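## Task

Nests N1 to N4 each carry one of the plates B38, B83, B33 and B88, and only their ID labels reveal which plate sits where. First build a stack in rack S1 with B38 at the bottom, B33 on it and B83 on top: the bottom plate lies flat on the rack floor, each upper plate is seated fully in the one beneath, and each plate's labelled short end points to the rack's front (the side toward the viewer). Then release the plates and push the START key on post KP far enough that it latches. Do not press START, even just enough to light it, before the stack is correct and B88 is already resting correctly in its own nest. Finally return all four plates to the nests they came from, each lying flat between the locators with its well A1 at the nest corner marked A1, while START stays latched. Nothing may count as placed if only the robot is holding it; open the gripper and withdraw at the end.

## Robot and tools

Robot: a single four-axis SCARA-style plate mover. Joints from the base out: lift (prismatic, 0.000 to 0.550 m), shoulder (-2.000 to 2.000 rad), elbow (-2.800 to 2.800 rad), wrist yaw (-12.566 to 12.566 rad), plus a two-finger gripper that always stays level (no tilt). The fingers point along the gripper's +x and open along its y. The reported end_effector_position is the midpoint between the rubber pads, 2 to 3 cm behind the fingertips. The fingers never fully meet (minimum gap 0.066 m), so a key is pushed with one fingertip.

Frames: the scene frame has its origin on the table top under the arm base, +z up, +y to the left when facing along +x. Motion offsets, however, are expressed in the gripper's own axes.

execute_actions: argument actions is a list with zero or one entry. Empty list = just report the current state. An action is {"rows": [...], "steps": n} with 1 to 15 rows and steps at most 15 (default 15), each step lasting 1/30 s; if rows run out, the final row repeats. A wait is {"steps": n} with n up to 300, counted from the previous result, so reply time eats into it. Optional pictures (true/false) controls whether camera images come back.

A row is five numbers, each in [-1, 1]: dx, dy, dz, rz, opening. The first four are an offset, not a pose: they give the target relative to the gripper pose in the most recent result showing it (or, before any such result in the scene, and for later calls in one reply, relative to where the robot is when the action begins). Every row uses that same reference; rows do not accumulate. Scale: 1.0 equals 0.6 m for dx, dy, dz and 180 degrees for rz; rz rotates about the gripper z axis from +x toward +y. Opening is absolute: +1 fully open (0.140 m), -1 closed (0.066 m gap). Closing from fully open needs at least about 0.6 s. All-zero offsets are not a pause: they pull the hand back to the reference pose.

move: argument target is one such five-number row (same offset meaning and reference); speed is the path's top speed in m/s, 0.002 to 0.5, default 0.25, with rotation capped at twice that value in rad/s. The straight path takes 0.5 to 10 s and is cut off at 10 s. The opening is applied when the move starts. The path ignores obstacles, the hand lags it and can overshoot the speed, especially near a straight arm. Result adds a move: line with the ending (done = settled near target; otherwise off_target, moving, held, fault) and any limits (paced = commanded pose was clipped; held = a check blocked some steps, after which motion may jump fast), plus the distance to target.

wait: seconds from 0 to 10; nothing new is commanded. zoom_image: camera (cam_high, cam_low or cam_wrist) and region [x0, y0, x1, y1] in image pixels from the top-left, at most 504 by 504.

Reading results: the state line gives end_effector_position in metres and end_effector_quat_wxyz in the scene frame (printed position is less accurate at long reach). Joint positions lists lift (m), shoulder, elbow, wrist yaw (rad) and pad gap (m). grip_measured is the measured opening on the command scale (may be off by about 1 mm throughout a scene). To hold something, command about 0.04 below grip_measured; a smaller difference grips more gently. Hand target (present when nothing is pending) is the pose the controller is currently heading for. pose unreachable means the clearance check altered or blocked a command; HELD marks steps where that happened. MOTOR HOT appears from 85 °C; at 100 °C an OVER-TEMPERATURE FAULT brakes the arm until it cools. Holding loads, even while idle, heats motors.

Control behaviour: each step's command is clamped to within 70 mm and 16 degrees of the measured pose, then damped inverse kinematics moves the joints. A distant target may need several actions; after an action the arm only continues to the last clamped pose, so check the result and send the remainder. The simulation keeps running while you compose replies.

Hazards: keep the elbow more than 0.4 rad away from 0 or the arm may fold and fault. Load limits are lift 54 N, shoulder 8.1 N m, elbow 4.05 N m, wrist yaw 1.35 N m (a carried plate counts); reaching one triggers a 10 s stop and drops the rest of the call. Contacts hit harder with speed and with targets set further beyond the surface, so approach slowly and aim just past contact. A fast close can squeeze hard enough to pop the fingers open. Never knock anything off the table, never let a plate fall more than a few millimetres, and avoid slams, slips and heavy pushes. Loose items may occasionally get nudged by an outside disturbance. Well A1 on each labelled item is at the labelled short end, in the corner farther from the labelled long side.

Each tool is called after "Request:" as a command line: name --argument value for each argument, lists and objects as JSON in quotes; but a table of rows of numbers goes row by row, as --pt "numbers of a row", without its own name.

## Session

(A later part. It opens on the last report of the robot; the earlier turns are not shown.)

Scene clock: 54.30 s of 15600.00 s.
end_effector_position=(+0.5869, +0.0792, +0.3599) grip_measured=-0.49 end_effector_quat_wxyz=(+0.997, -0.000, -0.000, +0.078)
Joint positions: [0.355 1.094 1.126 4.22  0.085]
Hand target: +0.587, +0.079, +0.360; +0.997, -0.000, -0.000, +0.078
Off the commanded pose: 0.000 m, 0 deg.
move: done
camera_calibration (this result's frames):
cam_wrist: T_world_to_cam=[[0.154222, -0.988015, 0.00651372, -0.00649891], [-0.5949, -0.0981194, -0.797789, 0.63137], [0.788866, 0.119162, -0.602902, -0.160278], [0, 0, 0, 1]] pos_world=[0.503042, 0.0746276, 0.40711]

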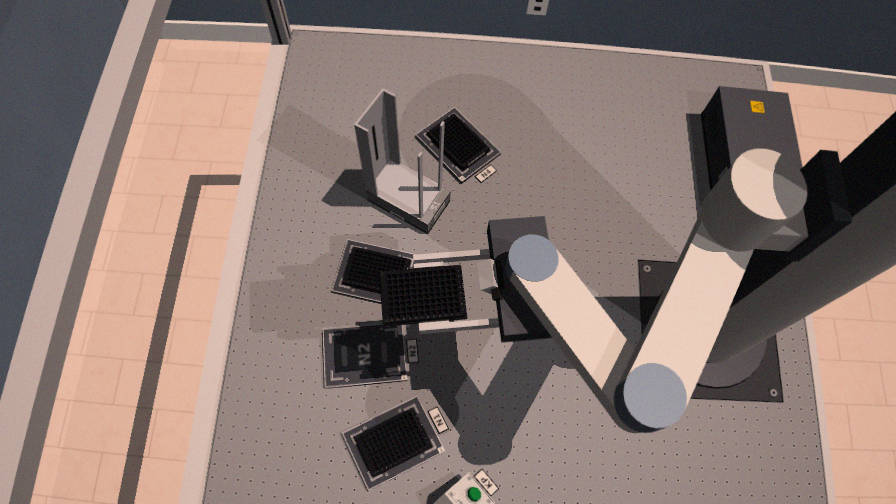

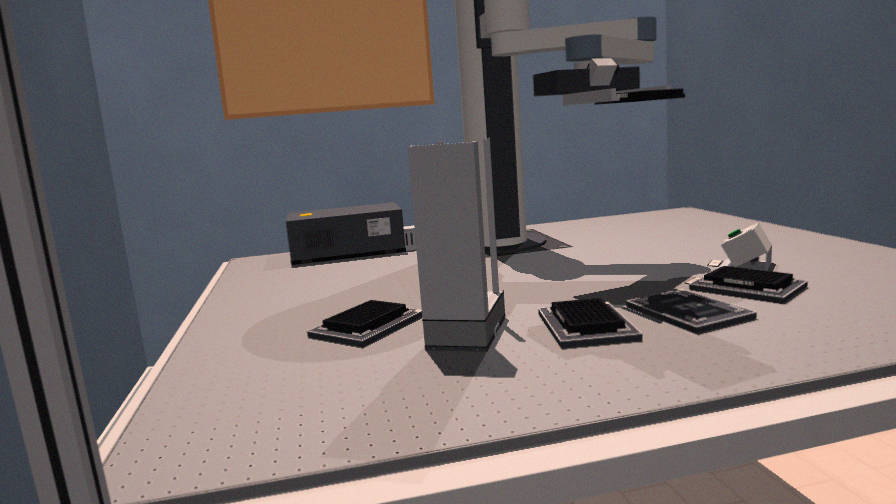

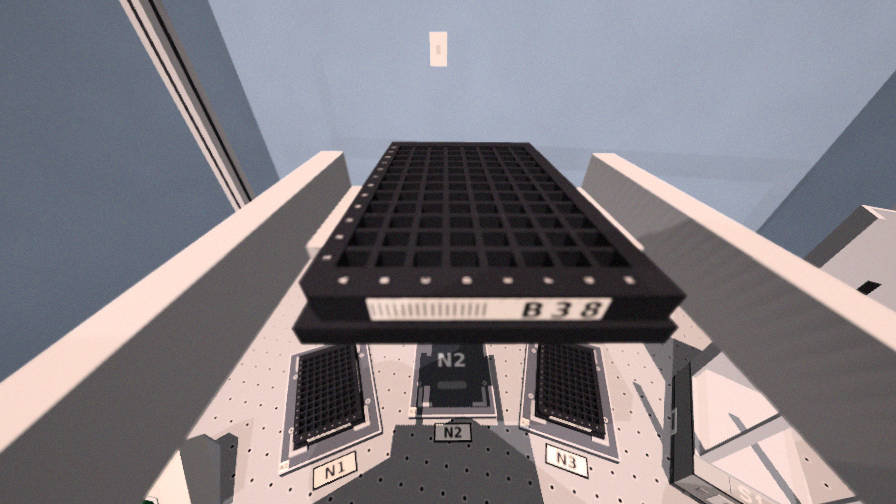

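Request:
move --target '[-0.04,-0.473,-0.05,-0.194,-0.55]'

Scene clock: 61.33 s of 15600.00 s.
end_effector_position=(+0.6073, -0.2050, +0.3299) grip_measured=-0.49 end_effector_quat_wxyz=(+0.974, -0.000, -0.000, -0.225)
Joint positions: [0.325 0.337 1.41  4.082 0.085]
Hand target: +0.607, -0.205, +0.330; +0.974, -0.000, -0.000, -0.225
Off the commanded pose: 0.000 m, 0 deg.
After step 90, 2.40 s passed at rest.
move: done
camera_calibration (this result's frames):
cam_wrist: T_world_to_cam=[[-0.439182, -0.898375, 0.00651372, 0.0885088], [-0.543937, 0.260126, -0.797789, 0.634151], [0.715019, -0.353917, -0.602902, -0.212682], [0, 0, 0, 1]] pos_world=[0.535881, -0.160717, 0.377115]

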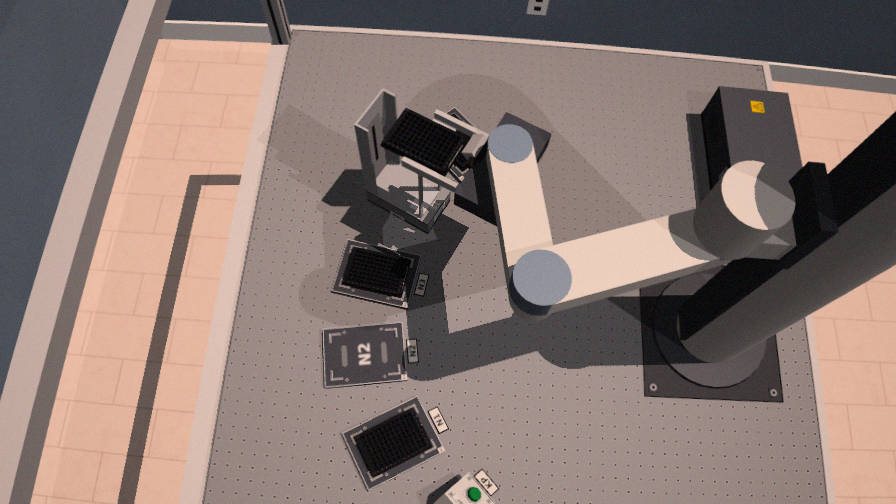

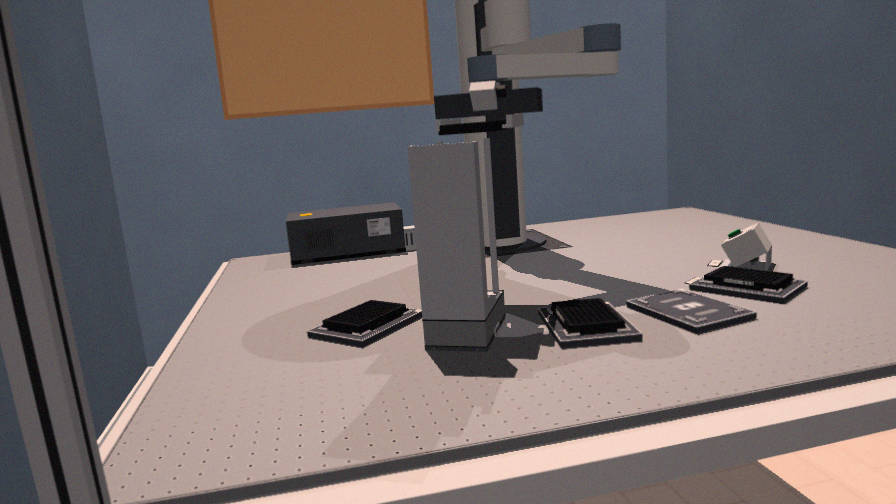

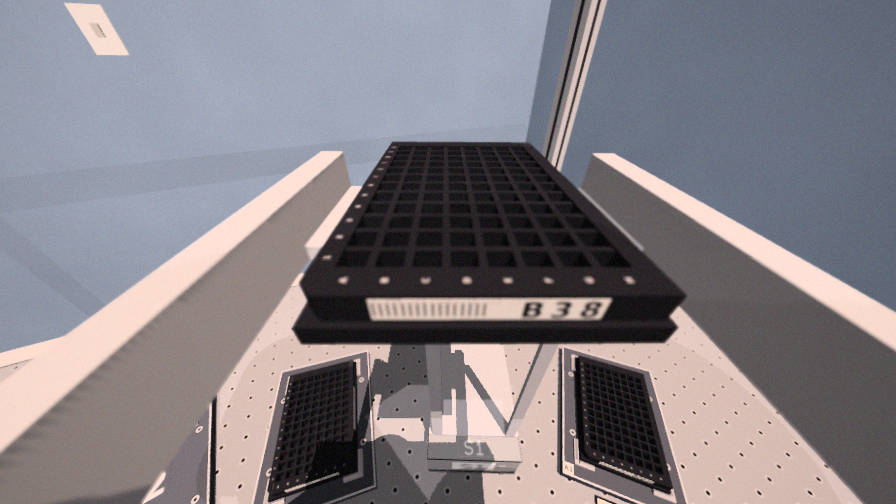

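Request:
move --target '[0.075,-0.03,-0.02,0,-0.55]' --speed 0.1

Scene clock: 66.47 s of 15600.00 s.
end_effector_position=(+0.6398, -0.2408, +0.3180) grip_measured=-0.49 end_effector_quat_wxyz=(+0.974, -0.000, -0.000, -0.225)
Joint positions: [0.313 0.186 1.653 3.991 0.085]
Hand target: +0.640, -0.241, +0.318; +0.974, -0.000, -0.000, -0.225
Off the commanded pose: 0.000 m, 0 deg.
After step 90, 1.33 s passed at rest.
move: done
camera_calibration (this result's frames):
cam_wrist: T_world_to_cam=[[-0.438541, -0.898687, 0.00651372, 0.0702213], [-0.544122, 0.259738, -0.797789, 0.651711], [0.715271, -0.353407, -0.602902, -0.255812], [0, 0, 0, 1]] pos_world=[0.56838, -0.196573, 0.365241]

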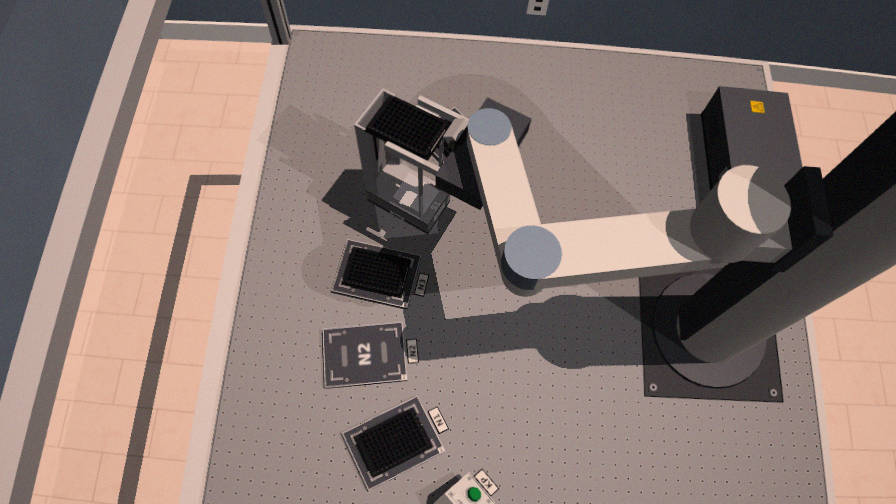

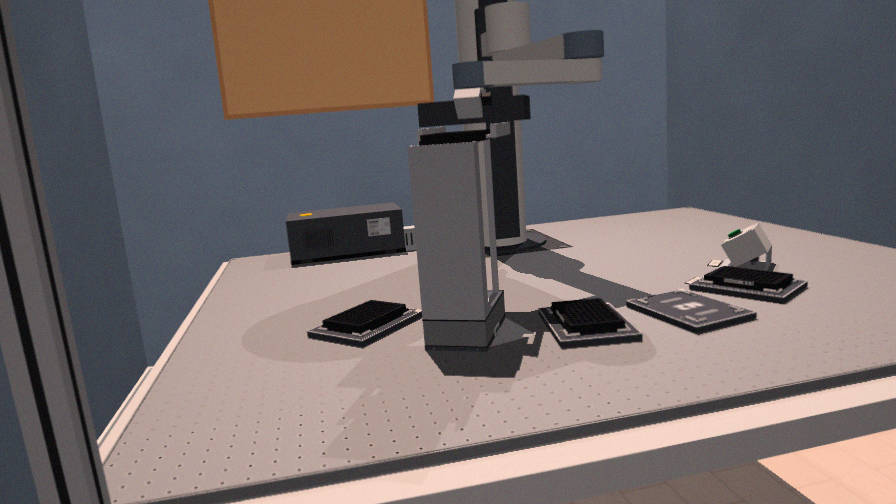

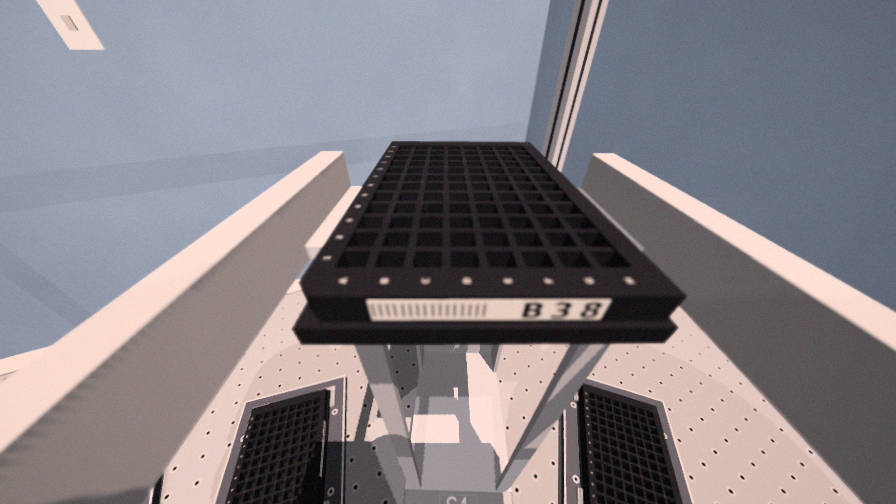

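Request:
move --target '[0.027,-0.002,0,0,-0.55]' --speed 0.05

Scene clock: 76.17 s of 15600.00 s.
end_effector_position=(+0.6538, -0.2486, +0.3183) grip_measured=-0.49 end_effector_quat_wxyz=(+0.975, -0.000, -0.000, -0.224)
Joint positions: [0.313 0.144 1.748 3.94  0.085]
Hand target: +0.654, -0.249, +0.318; +0.974, -0.000, -0.000, -0.225
Off the commanded pose: 0.000 m, 0 deg.
After step 90, 6.00 s passed at rest.
move: done
camera_calibration (this result's frames):
cam_wrist: T_world_to_cam=[[-0.437173, -0.899354, 0.00651372, 0.0682644], [-0.544517, 0.25891, -0.797789, 0.661655], [0.715808, -0.352319, -0.602902, -0.268529], [0, 0, 0, 1]] pos_world=[0.582341, -0.204523, 0.36552]

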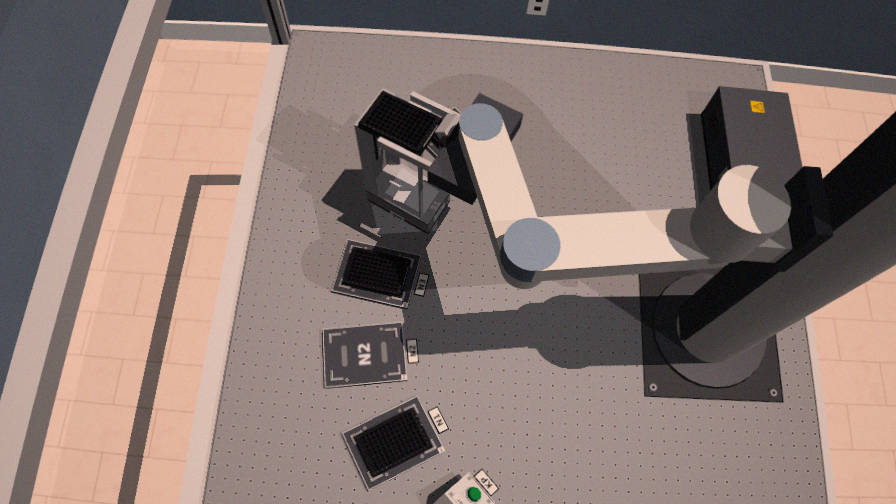

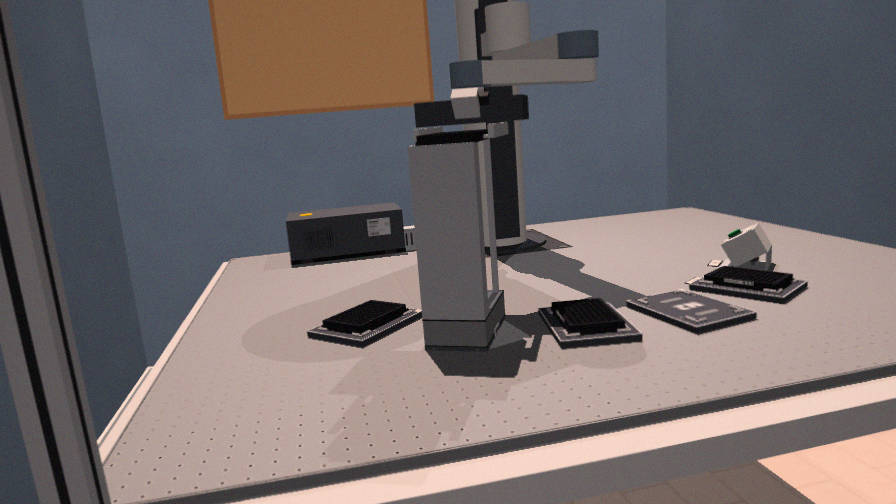

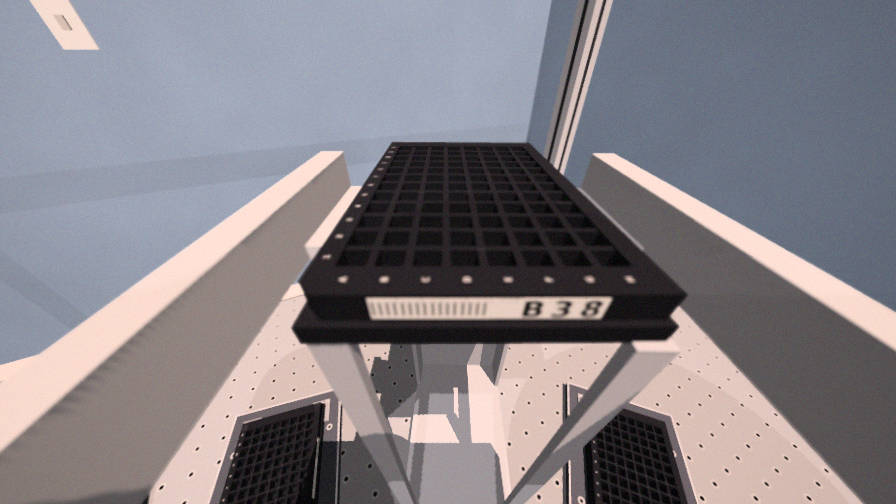

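Request:
move --target '[0.01,0,0.005,-0.011,-0.55]' --speed 0.03

Request:
zoom_image --camera "cam_high" --region '[340, 70, 480, 190]'

Scene clock: 80.10 s of 15600.00 s.
end_effector_position=(+0.6593, -0.2511, +0.3213) grip_measured=-0.49 end_effector_quat_wxyz=(+0.971, -0.000, -0.000, -0.240)
Joint positions: [0.316 0.141 1.784 3.873 0.085]
Hand target: +0.659, -0.251, +0.321; +0.971, -0.000, -0.000, -0.241
Off the commanded pose: 0.000 m, 0 deg.
After step 90, 0.13 s passed at rest.
move: done
camera_calibration (this result's frames):
cam_wrist: T_world_to_cam=[[-0.46763, -0.8839, 0.00651372, 0.0923452], [-0.535358, 0.277354, -0.797789, 0.666218], [0.703359, -0.376557, -0.602902, -0.269417], [0, 0, 0, 1]] pos_world=[0.589346, -0.204605, 0.368467]

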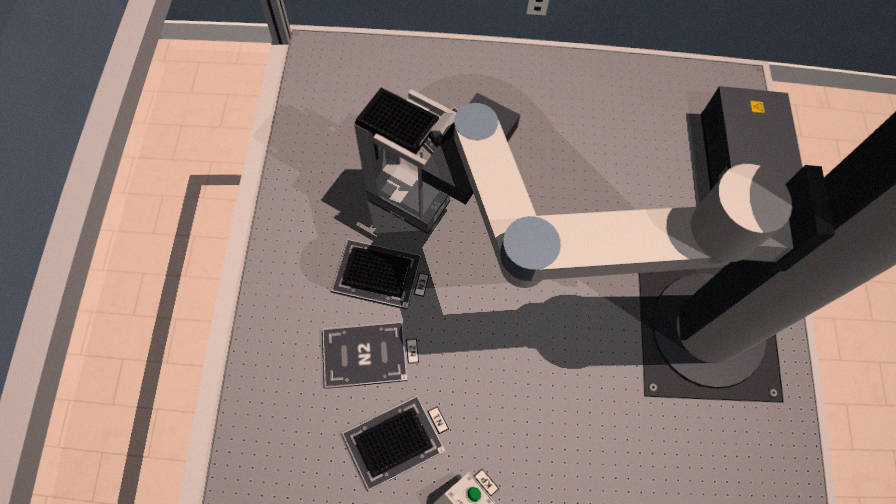

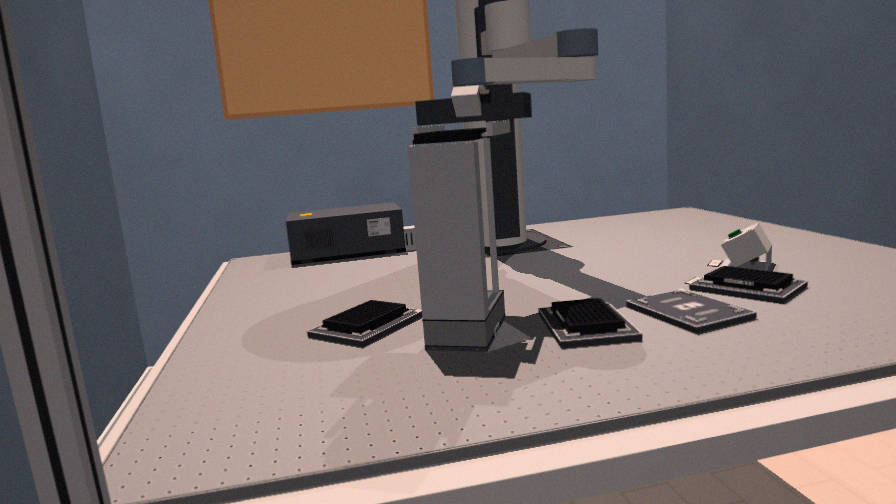

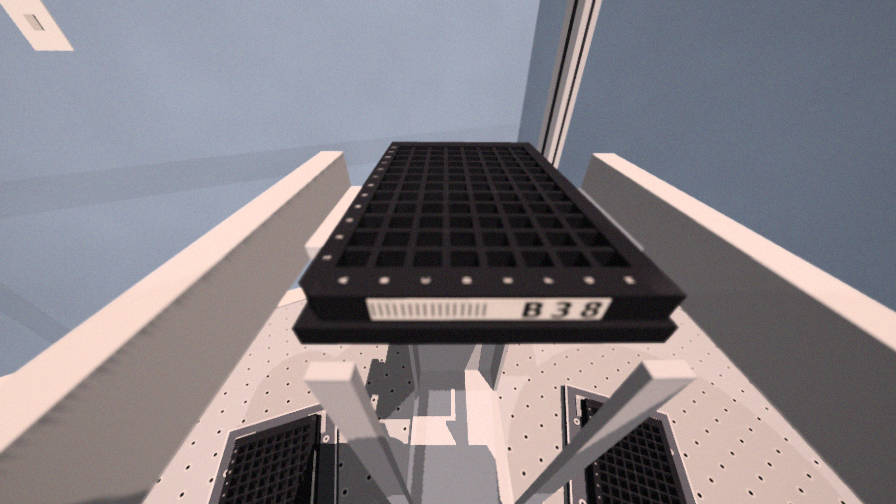

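Region (340, 70, 480, 190) of cam_high's 896x504 image, scaled by 3.600, with more detail than that image has; it fills the top 432 rows of this view, and the rest is white.

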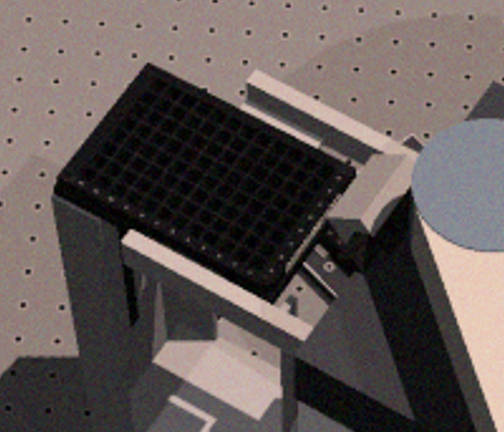

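Request:
move --target '[-0.002,-0.005,-0.008,0.002,-0.55]' --speed 0.01

Scene clock: 85.43 s of 15600.00 s.
end_effector_position=(+0.6573, -0.2525, +0.3166) grip_measured=-0.49 end_effector_quat_wxyz=(+0.972, -0.000, -0.000, -0.236)
Joint positions: [0.312 0.135 1.777 3.894 0.085]
Hand target: +0.657, -0.253, +0.316; +0.971, -0.000, -0.000, -0.237
Off the commanded pose: 0.001 m, 0 deg.
After step 90, 1.53 s passed at rest.
move: done
camera_calibration (this result's frames):
cam_wrist: T_world_to_cam=[[-0.45939, -0.888211, 0.00651372, 0.0837264], [-0.537914, 0.272363, -0.797789, 0.662297], [0.70683, -0.37, -0.602902, -0.272005], [0, 0, 0, 1]] pos_world=[0.586983, -0.20666, 0.363836]

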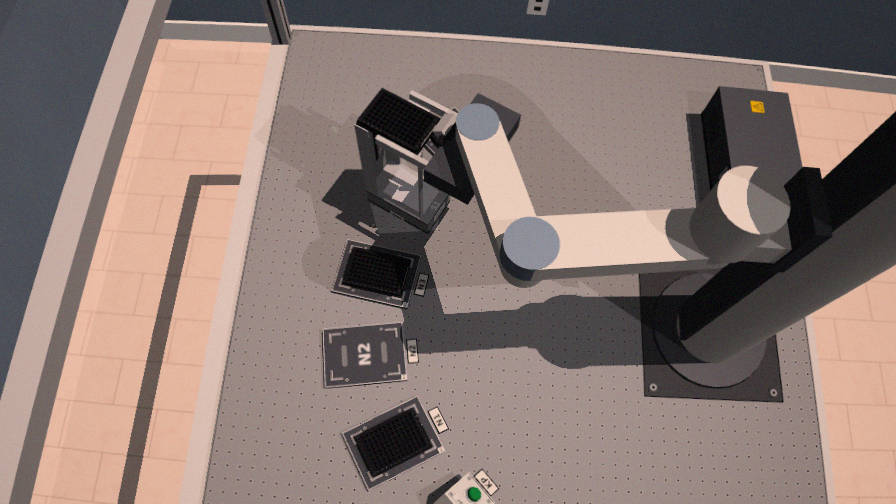

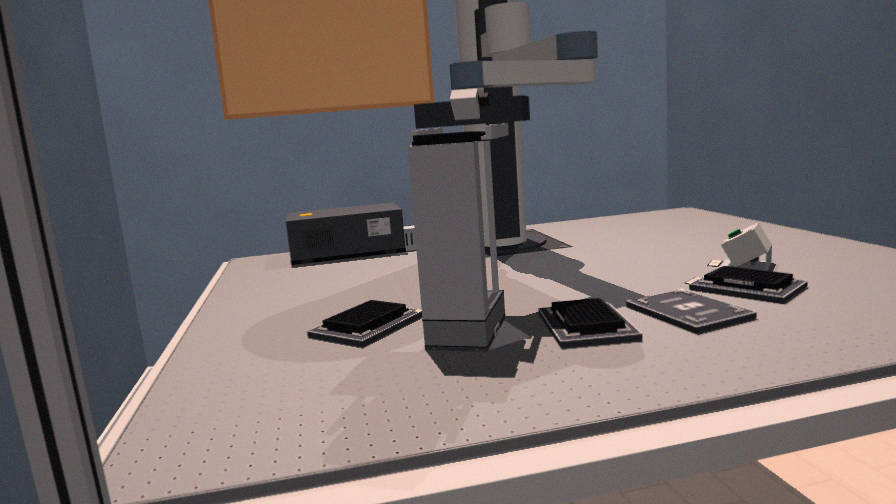

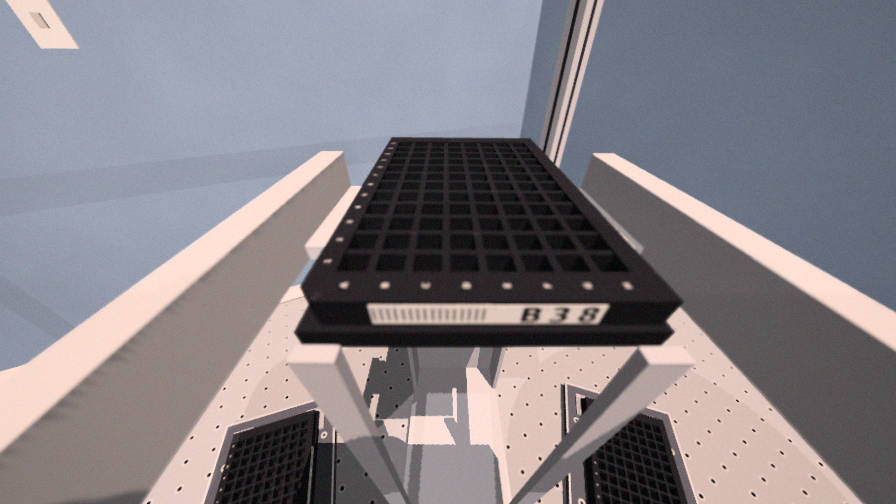

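Request:
zoom_image --camera "cam_low" --region '[395, 110, 525, 170]'

Request:
zoom_image --camera "cam_high" --region '[345, 75, 445, 165]'

Region (395, 110, 525, 170) of cam_low's 896x504 image, scaled by 3.877, with more detail than that image has; it fills the top 233 rows of this view, and the rest is white.

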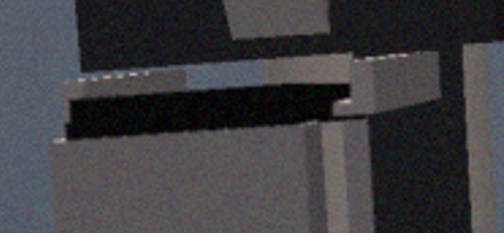

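Region (345, 75, 445, 165) of cam_high's 896x504 image, scaled by 5.040, with more detail than that image has; it fills the top 454 rows of this view, and the rest is white.

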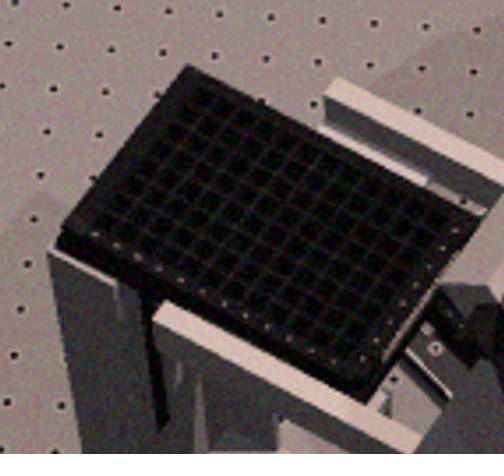

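Request:
move --target '[-0.001,-0.001,0.004,0,-0.55]' --speed 0.01

Request:
move --target '[-0.002,-0.001,0,0,-0.55]' --speed 0.01

Request:
move --target '[0,0,-0.008,0,-0.55]' --speed 0.01

Scene clock: 94.17 s of 15600.00 s.
end_effector_position=(+0.6566, -0.2527, +0.3190) grip_measured=-0.49 end_effector_quat_wxyz=(+0.972, -0.000, -0.000, -0.236)
Joint positions: [0.314 0.136 1.774 3.897 0.085]
Hand target: +0.657, -0.253, +0.319; +0.972, -0.000, -0.000, -0.236
Off the commanded pose: 0.000 m, 0 deg.
After step 90, 5.03 s passed at rest.
move: done
camera_calibration (this result's frames):
cam_wrist: T_world_to_cam=[[-0.459432, -0.888189, 0.00651372, 0.0831898], [-0.537901, 0.272388, -0.797789, 0.663814], [0.706813, -0.370033, -0.602902, -0.270124], [0, 0, 0, 1]] pos_world=[0.586214, -0.206882, 0.366183]

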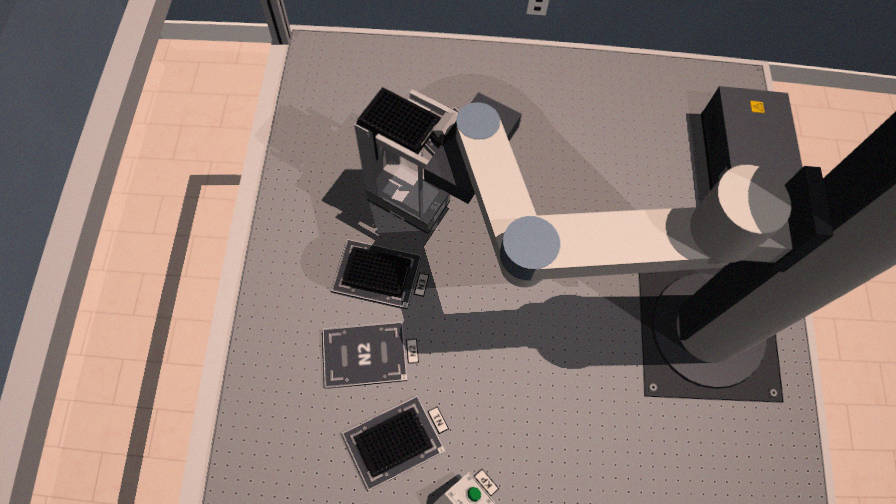

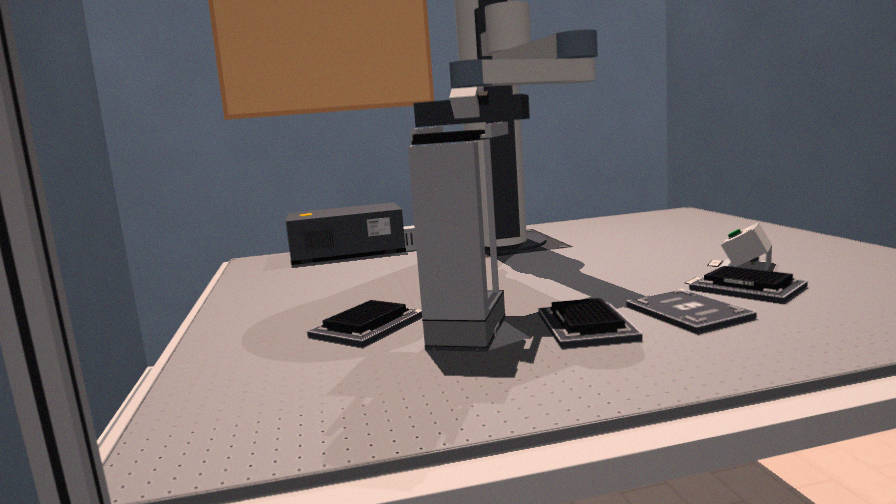

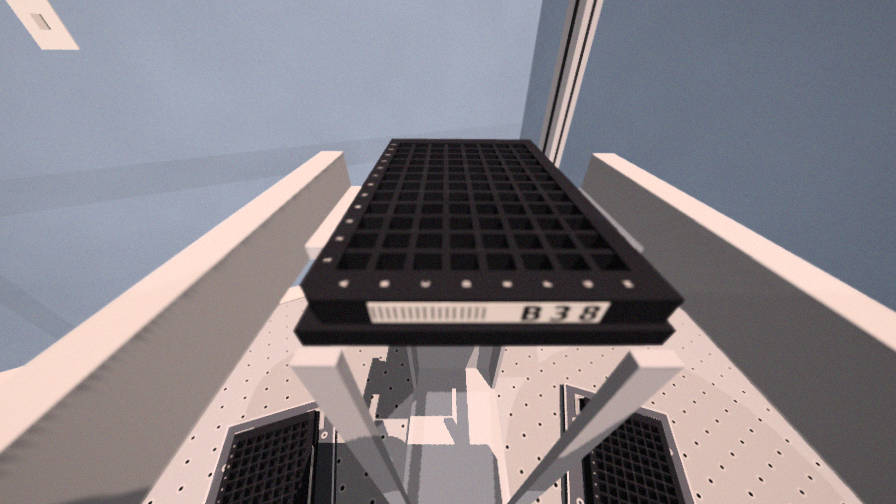

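Scene clock: 94.87 s of 15600.00 s.
end_effector_position=(+0.6552, -0.2528, +0.3190) grip_measured=-0.49 end_effector_quat_wxyz=(+0.972, -0.000, -0.000, -0.236)
Joint positions: [0.314 0.137 1.767 3.903 0.085]
Hand target: +0.655, -0.253, +0.319; +0.972, -0.000, -0.000, -0.236
Off the commanded pose: 0.000 m, 0 deg.
move: done
camera_calibration (this result's frames):
cam_wrist: T_world_to_cam=[[-0.459724, -0.888038, 0.00651372, 0.082713], [-0.537812, 0.272566, -0.797789, 0.663083], [0.706691, -0.370266, -0.602902, -0.269161], [0, 0, 0, 1]] pos_world=[0.584853, -0.206943, 0.366183]

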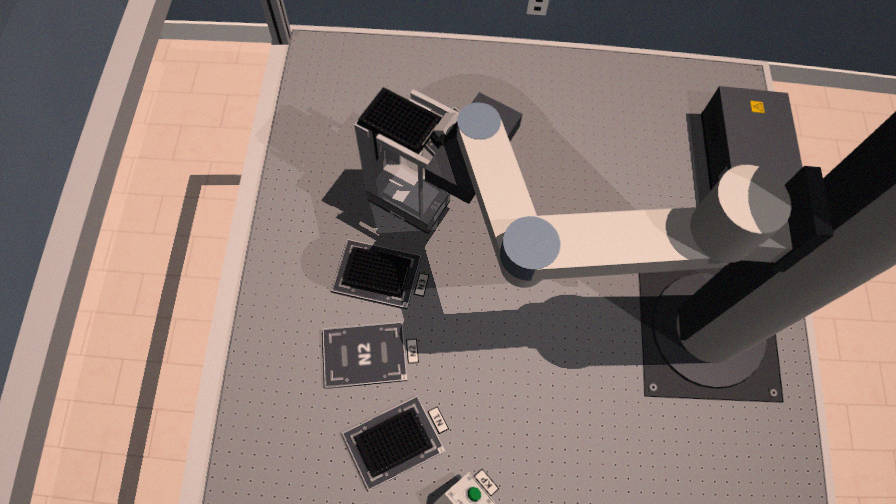

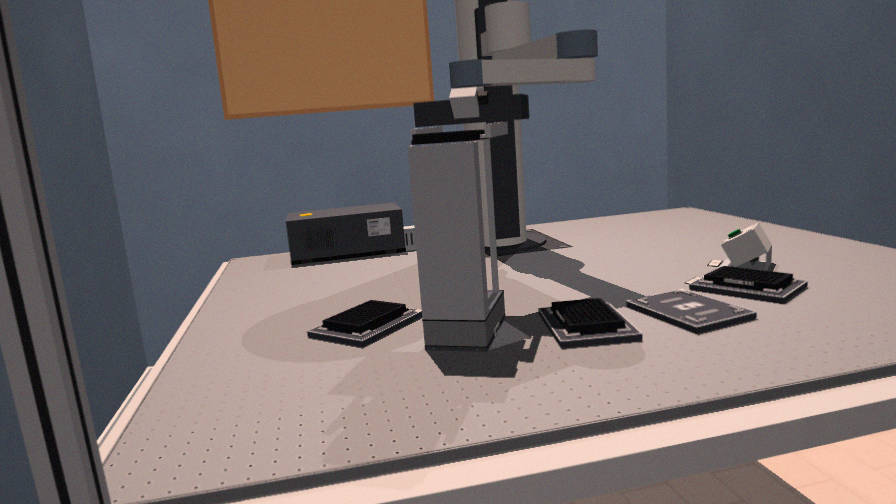

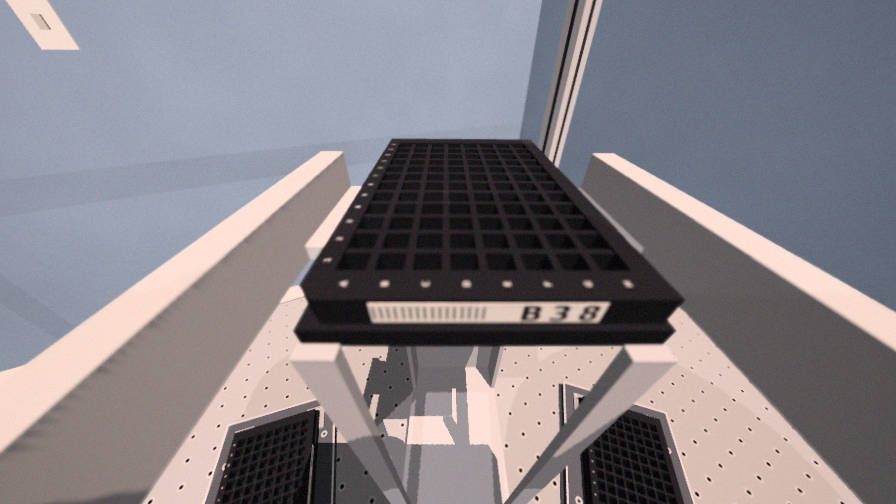

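Scene clock: 95.57 s of 15600.00 s.
end_effector_position=(+0.6552, -0.2528, +0.3142) grip_measured=-0.49 end_effector_quat_wxyz=(+0.972, -0.000, -0.000, -0.236)
Joint positions: [0.309 0.137 1.767 3.903 0.085]
Hand target: +0.655, -0.253, +0.314; +0.972, -0.000, -0.000, -0.236
Off the commanded pose: 0.000 m, 0 deg.
move: done
camera_calibration (this result's frames):
cam_wrist: T_world_to_cam=[[-0.459734, -0.888033, 0.00651372, 0.0827469], [-0.537809, 0.272571, -0.797789, 0.659259], [0.706687, -0.370274, -0.602902, -0.272054], [0, 0, 0, 1]] pos_world=[0.584854, -0.206948, 0.361388]

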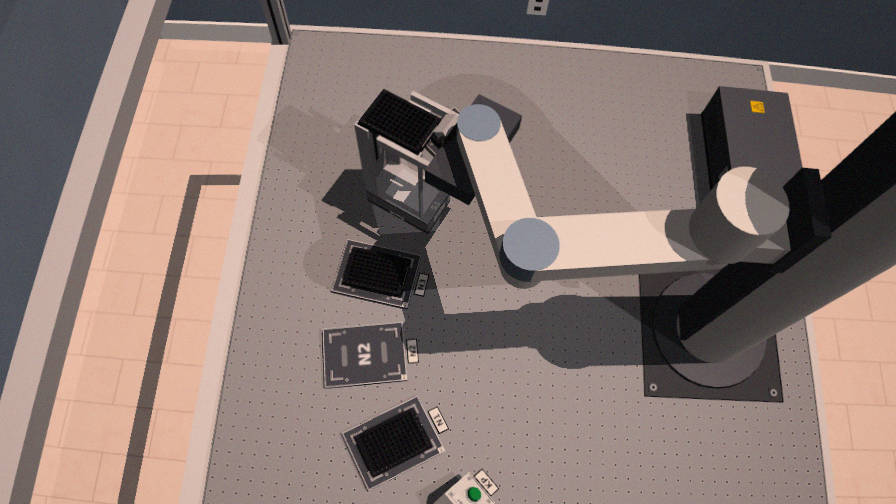

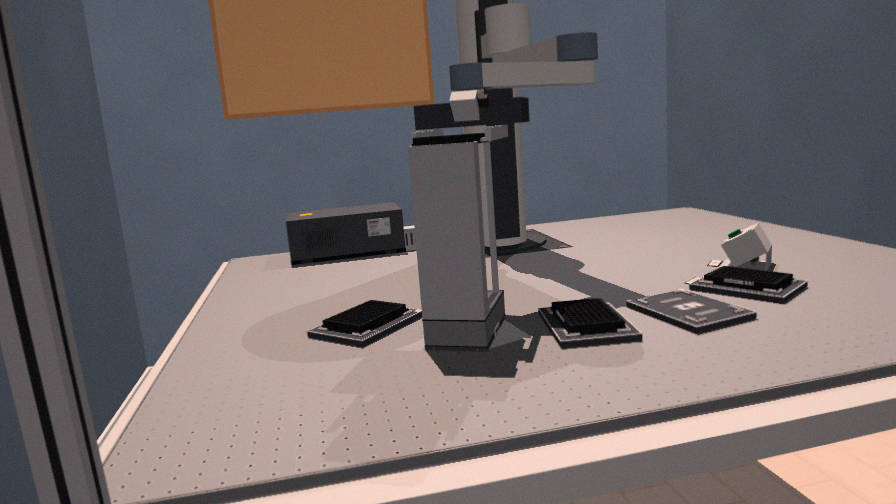

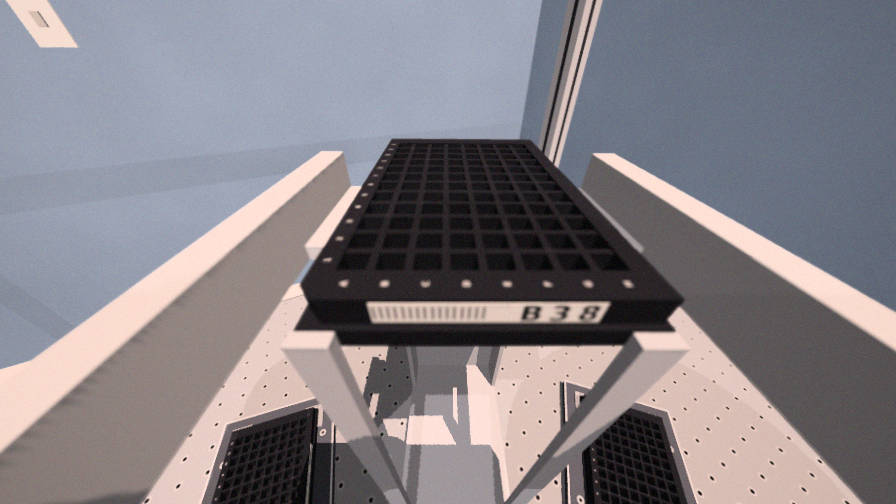

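Going in.

Request:
move --target '[0,0,-0.03,0,-0.55]' --speed 0.02

Request:
move --target '[0,0,-0.3,0,-0.55]' --speed 0.08

Scene clock: 98.93 s of 15600.00 s.
end_effector_position=(+0.6552, -0.2528, +0.2961) grip_measured=-0.49 end_effector_quat_wxyz=(+0.972, -0.000, -0.000, -0.236)
Joint positions: [0.291 0.137 1.767 3.903 0.085]
Hand target: +0.655, -0.253, +0.296; +0.972, -0.000, -0.000, -0.236
Off the commanded pose: 0.000 m, 0 deg.
move: done
camera_calibration (this result's frames):
cam_wrist: T_world_to_cam=[[-0.459749, -0.888025, 0.00651372, 0.0828827], [-0.537804, 0.27258, -0.797789, 0.644867], [0.706681, -0.370286, -0.602902, -0.282939], [0, 0, 0, 1]] pos_world=[0.584865, -0.206945, 0.343343]

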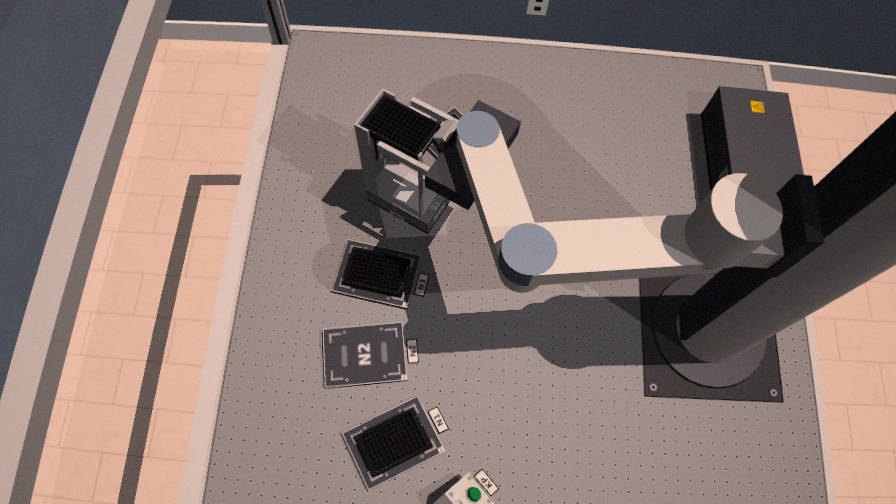

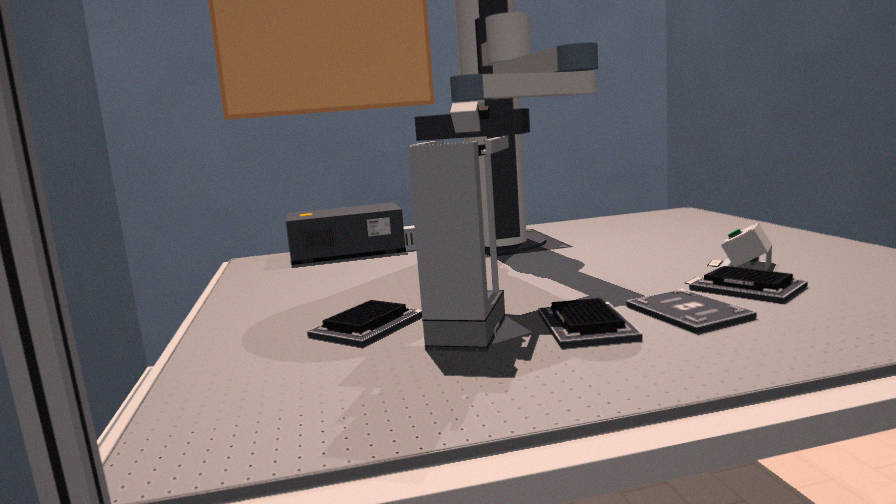

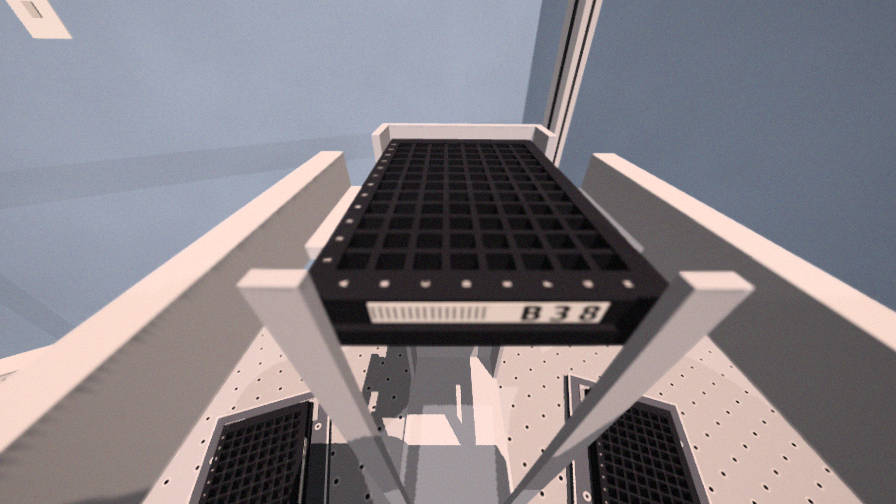

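Scene clock: 101.47 s of 15600.00 s.
end_effector_position=(+0.6552, -0.2528, +0.1161) grip_measured=-0.49 end_effector_quat_wxyz=(+0.972, -0.000, -0.000, -0.236)
Joint positions: [0.111 0.137 1.767 3.903 0.085]
Hand target: +0.655, -0.253, +0.116; +0.972, -0.000, -0.000, -0.236
Off the commanded pose: 0.000 m, 0 deg.
move: done
camera_calibration (this result's frames):
cam_wrist: T_world_to_cam=[[-0.459777, -0.888011, 0.00651372, 0.0840793], [-0.537795, 0.272597, -0.797789, 0.501201], [0.706669, -0.370308, -0.602902, -0.391516], [0, 0, 0, 1]] pos_world=[0.584874, -0.206944, 0.163259]

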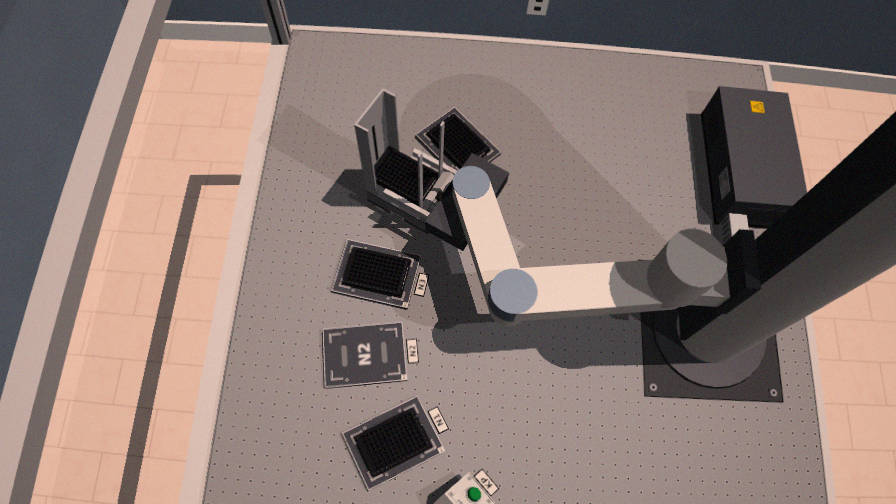

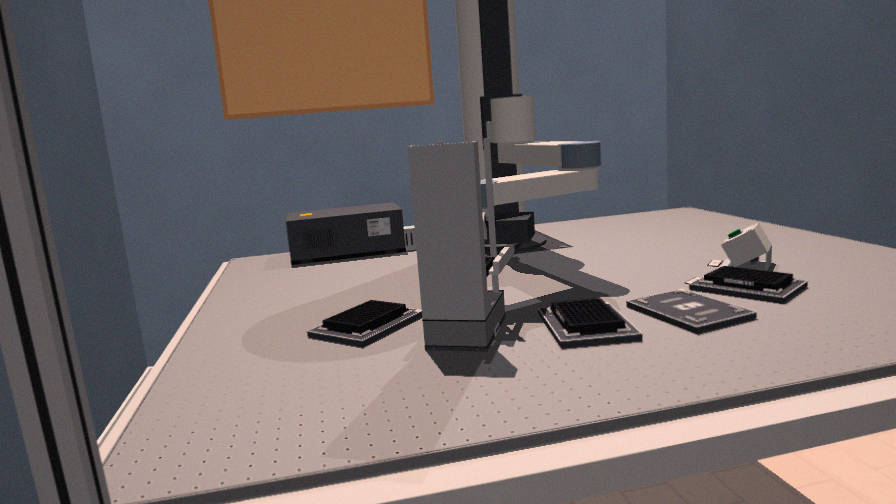

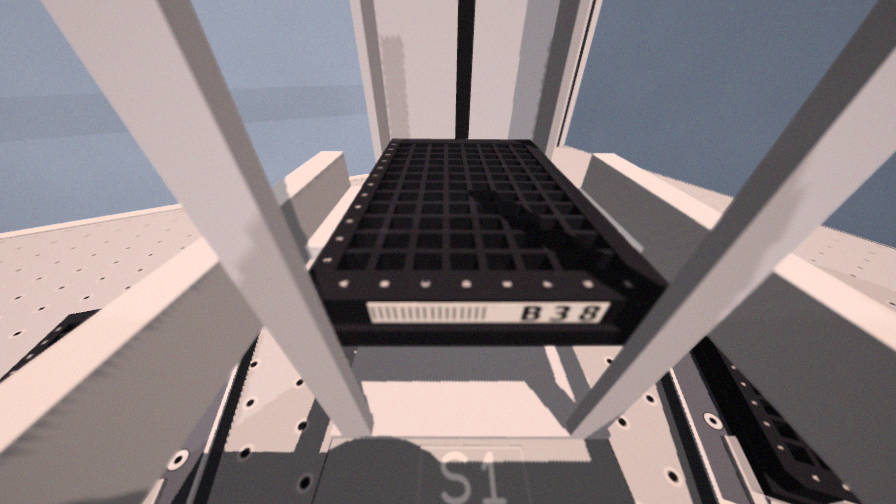

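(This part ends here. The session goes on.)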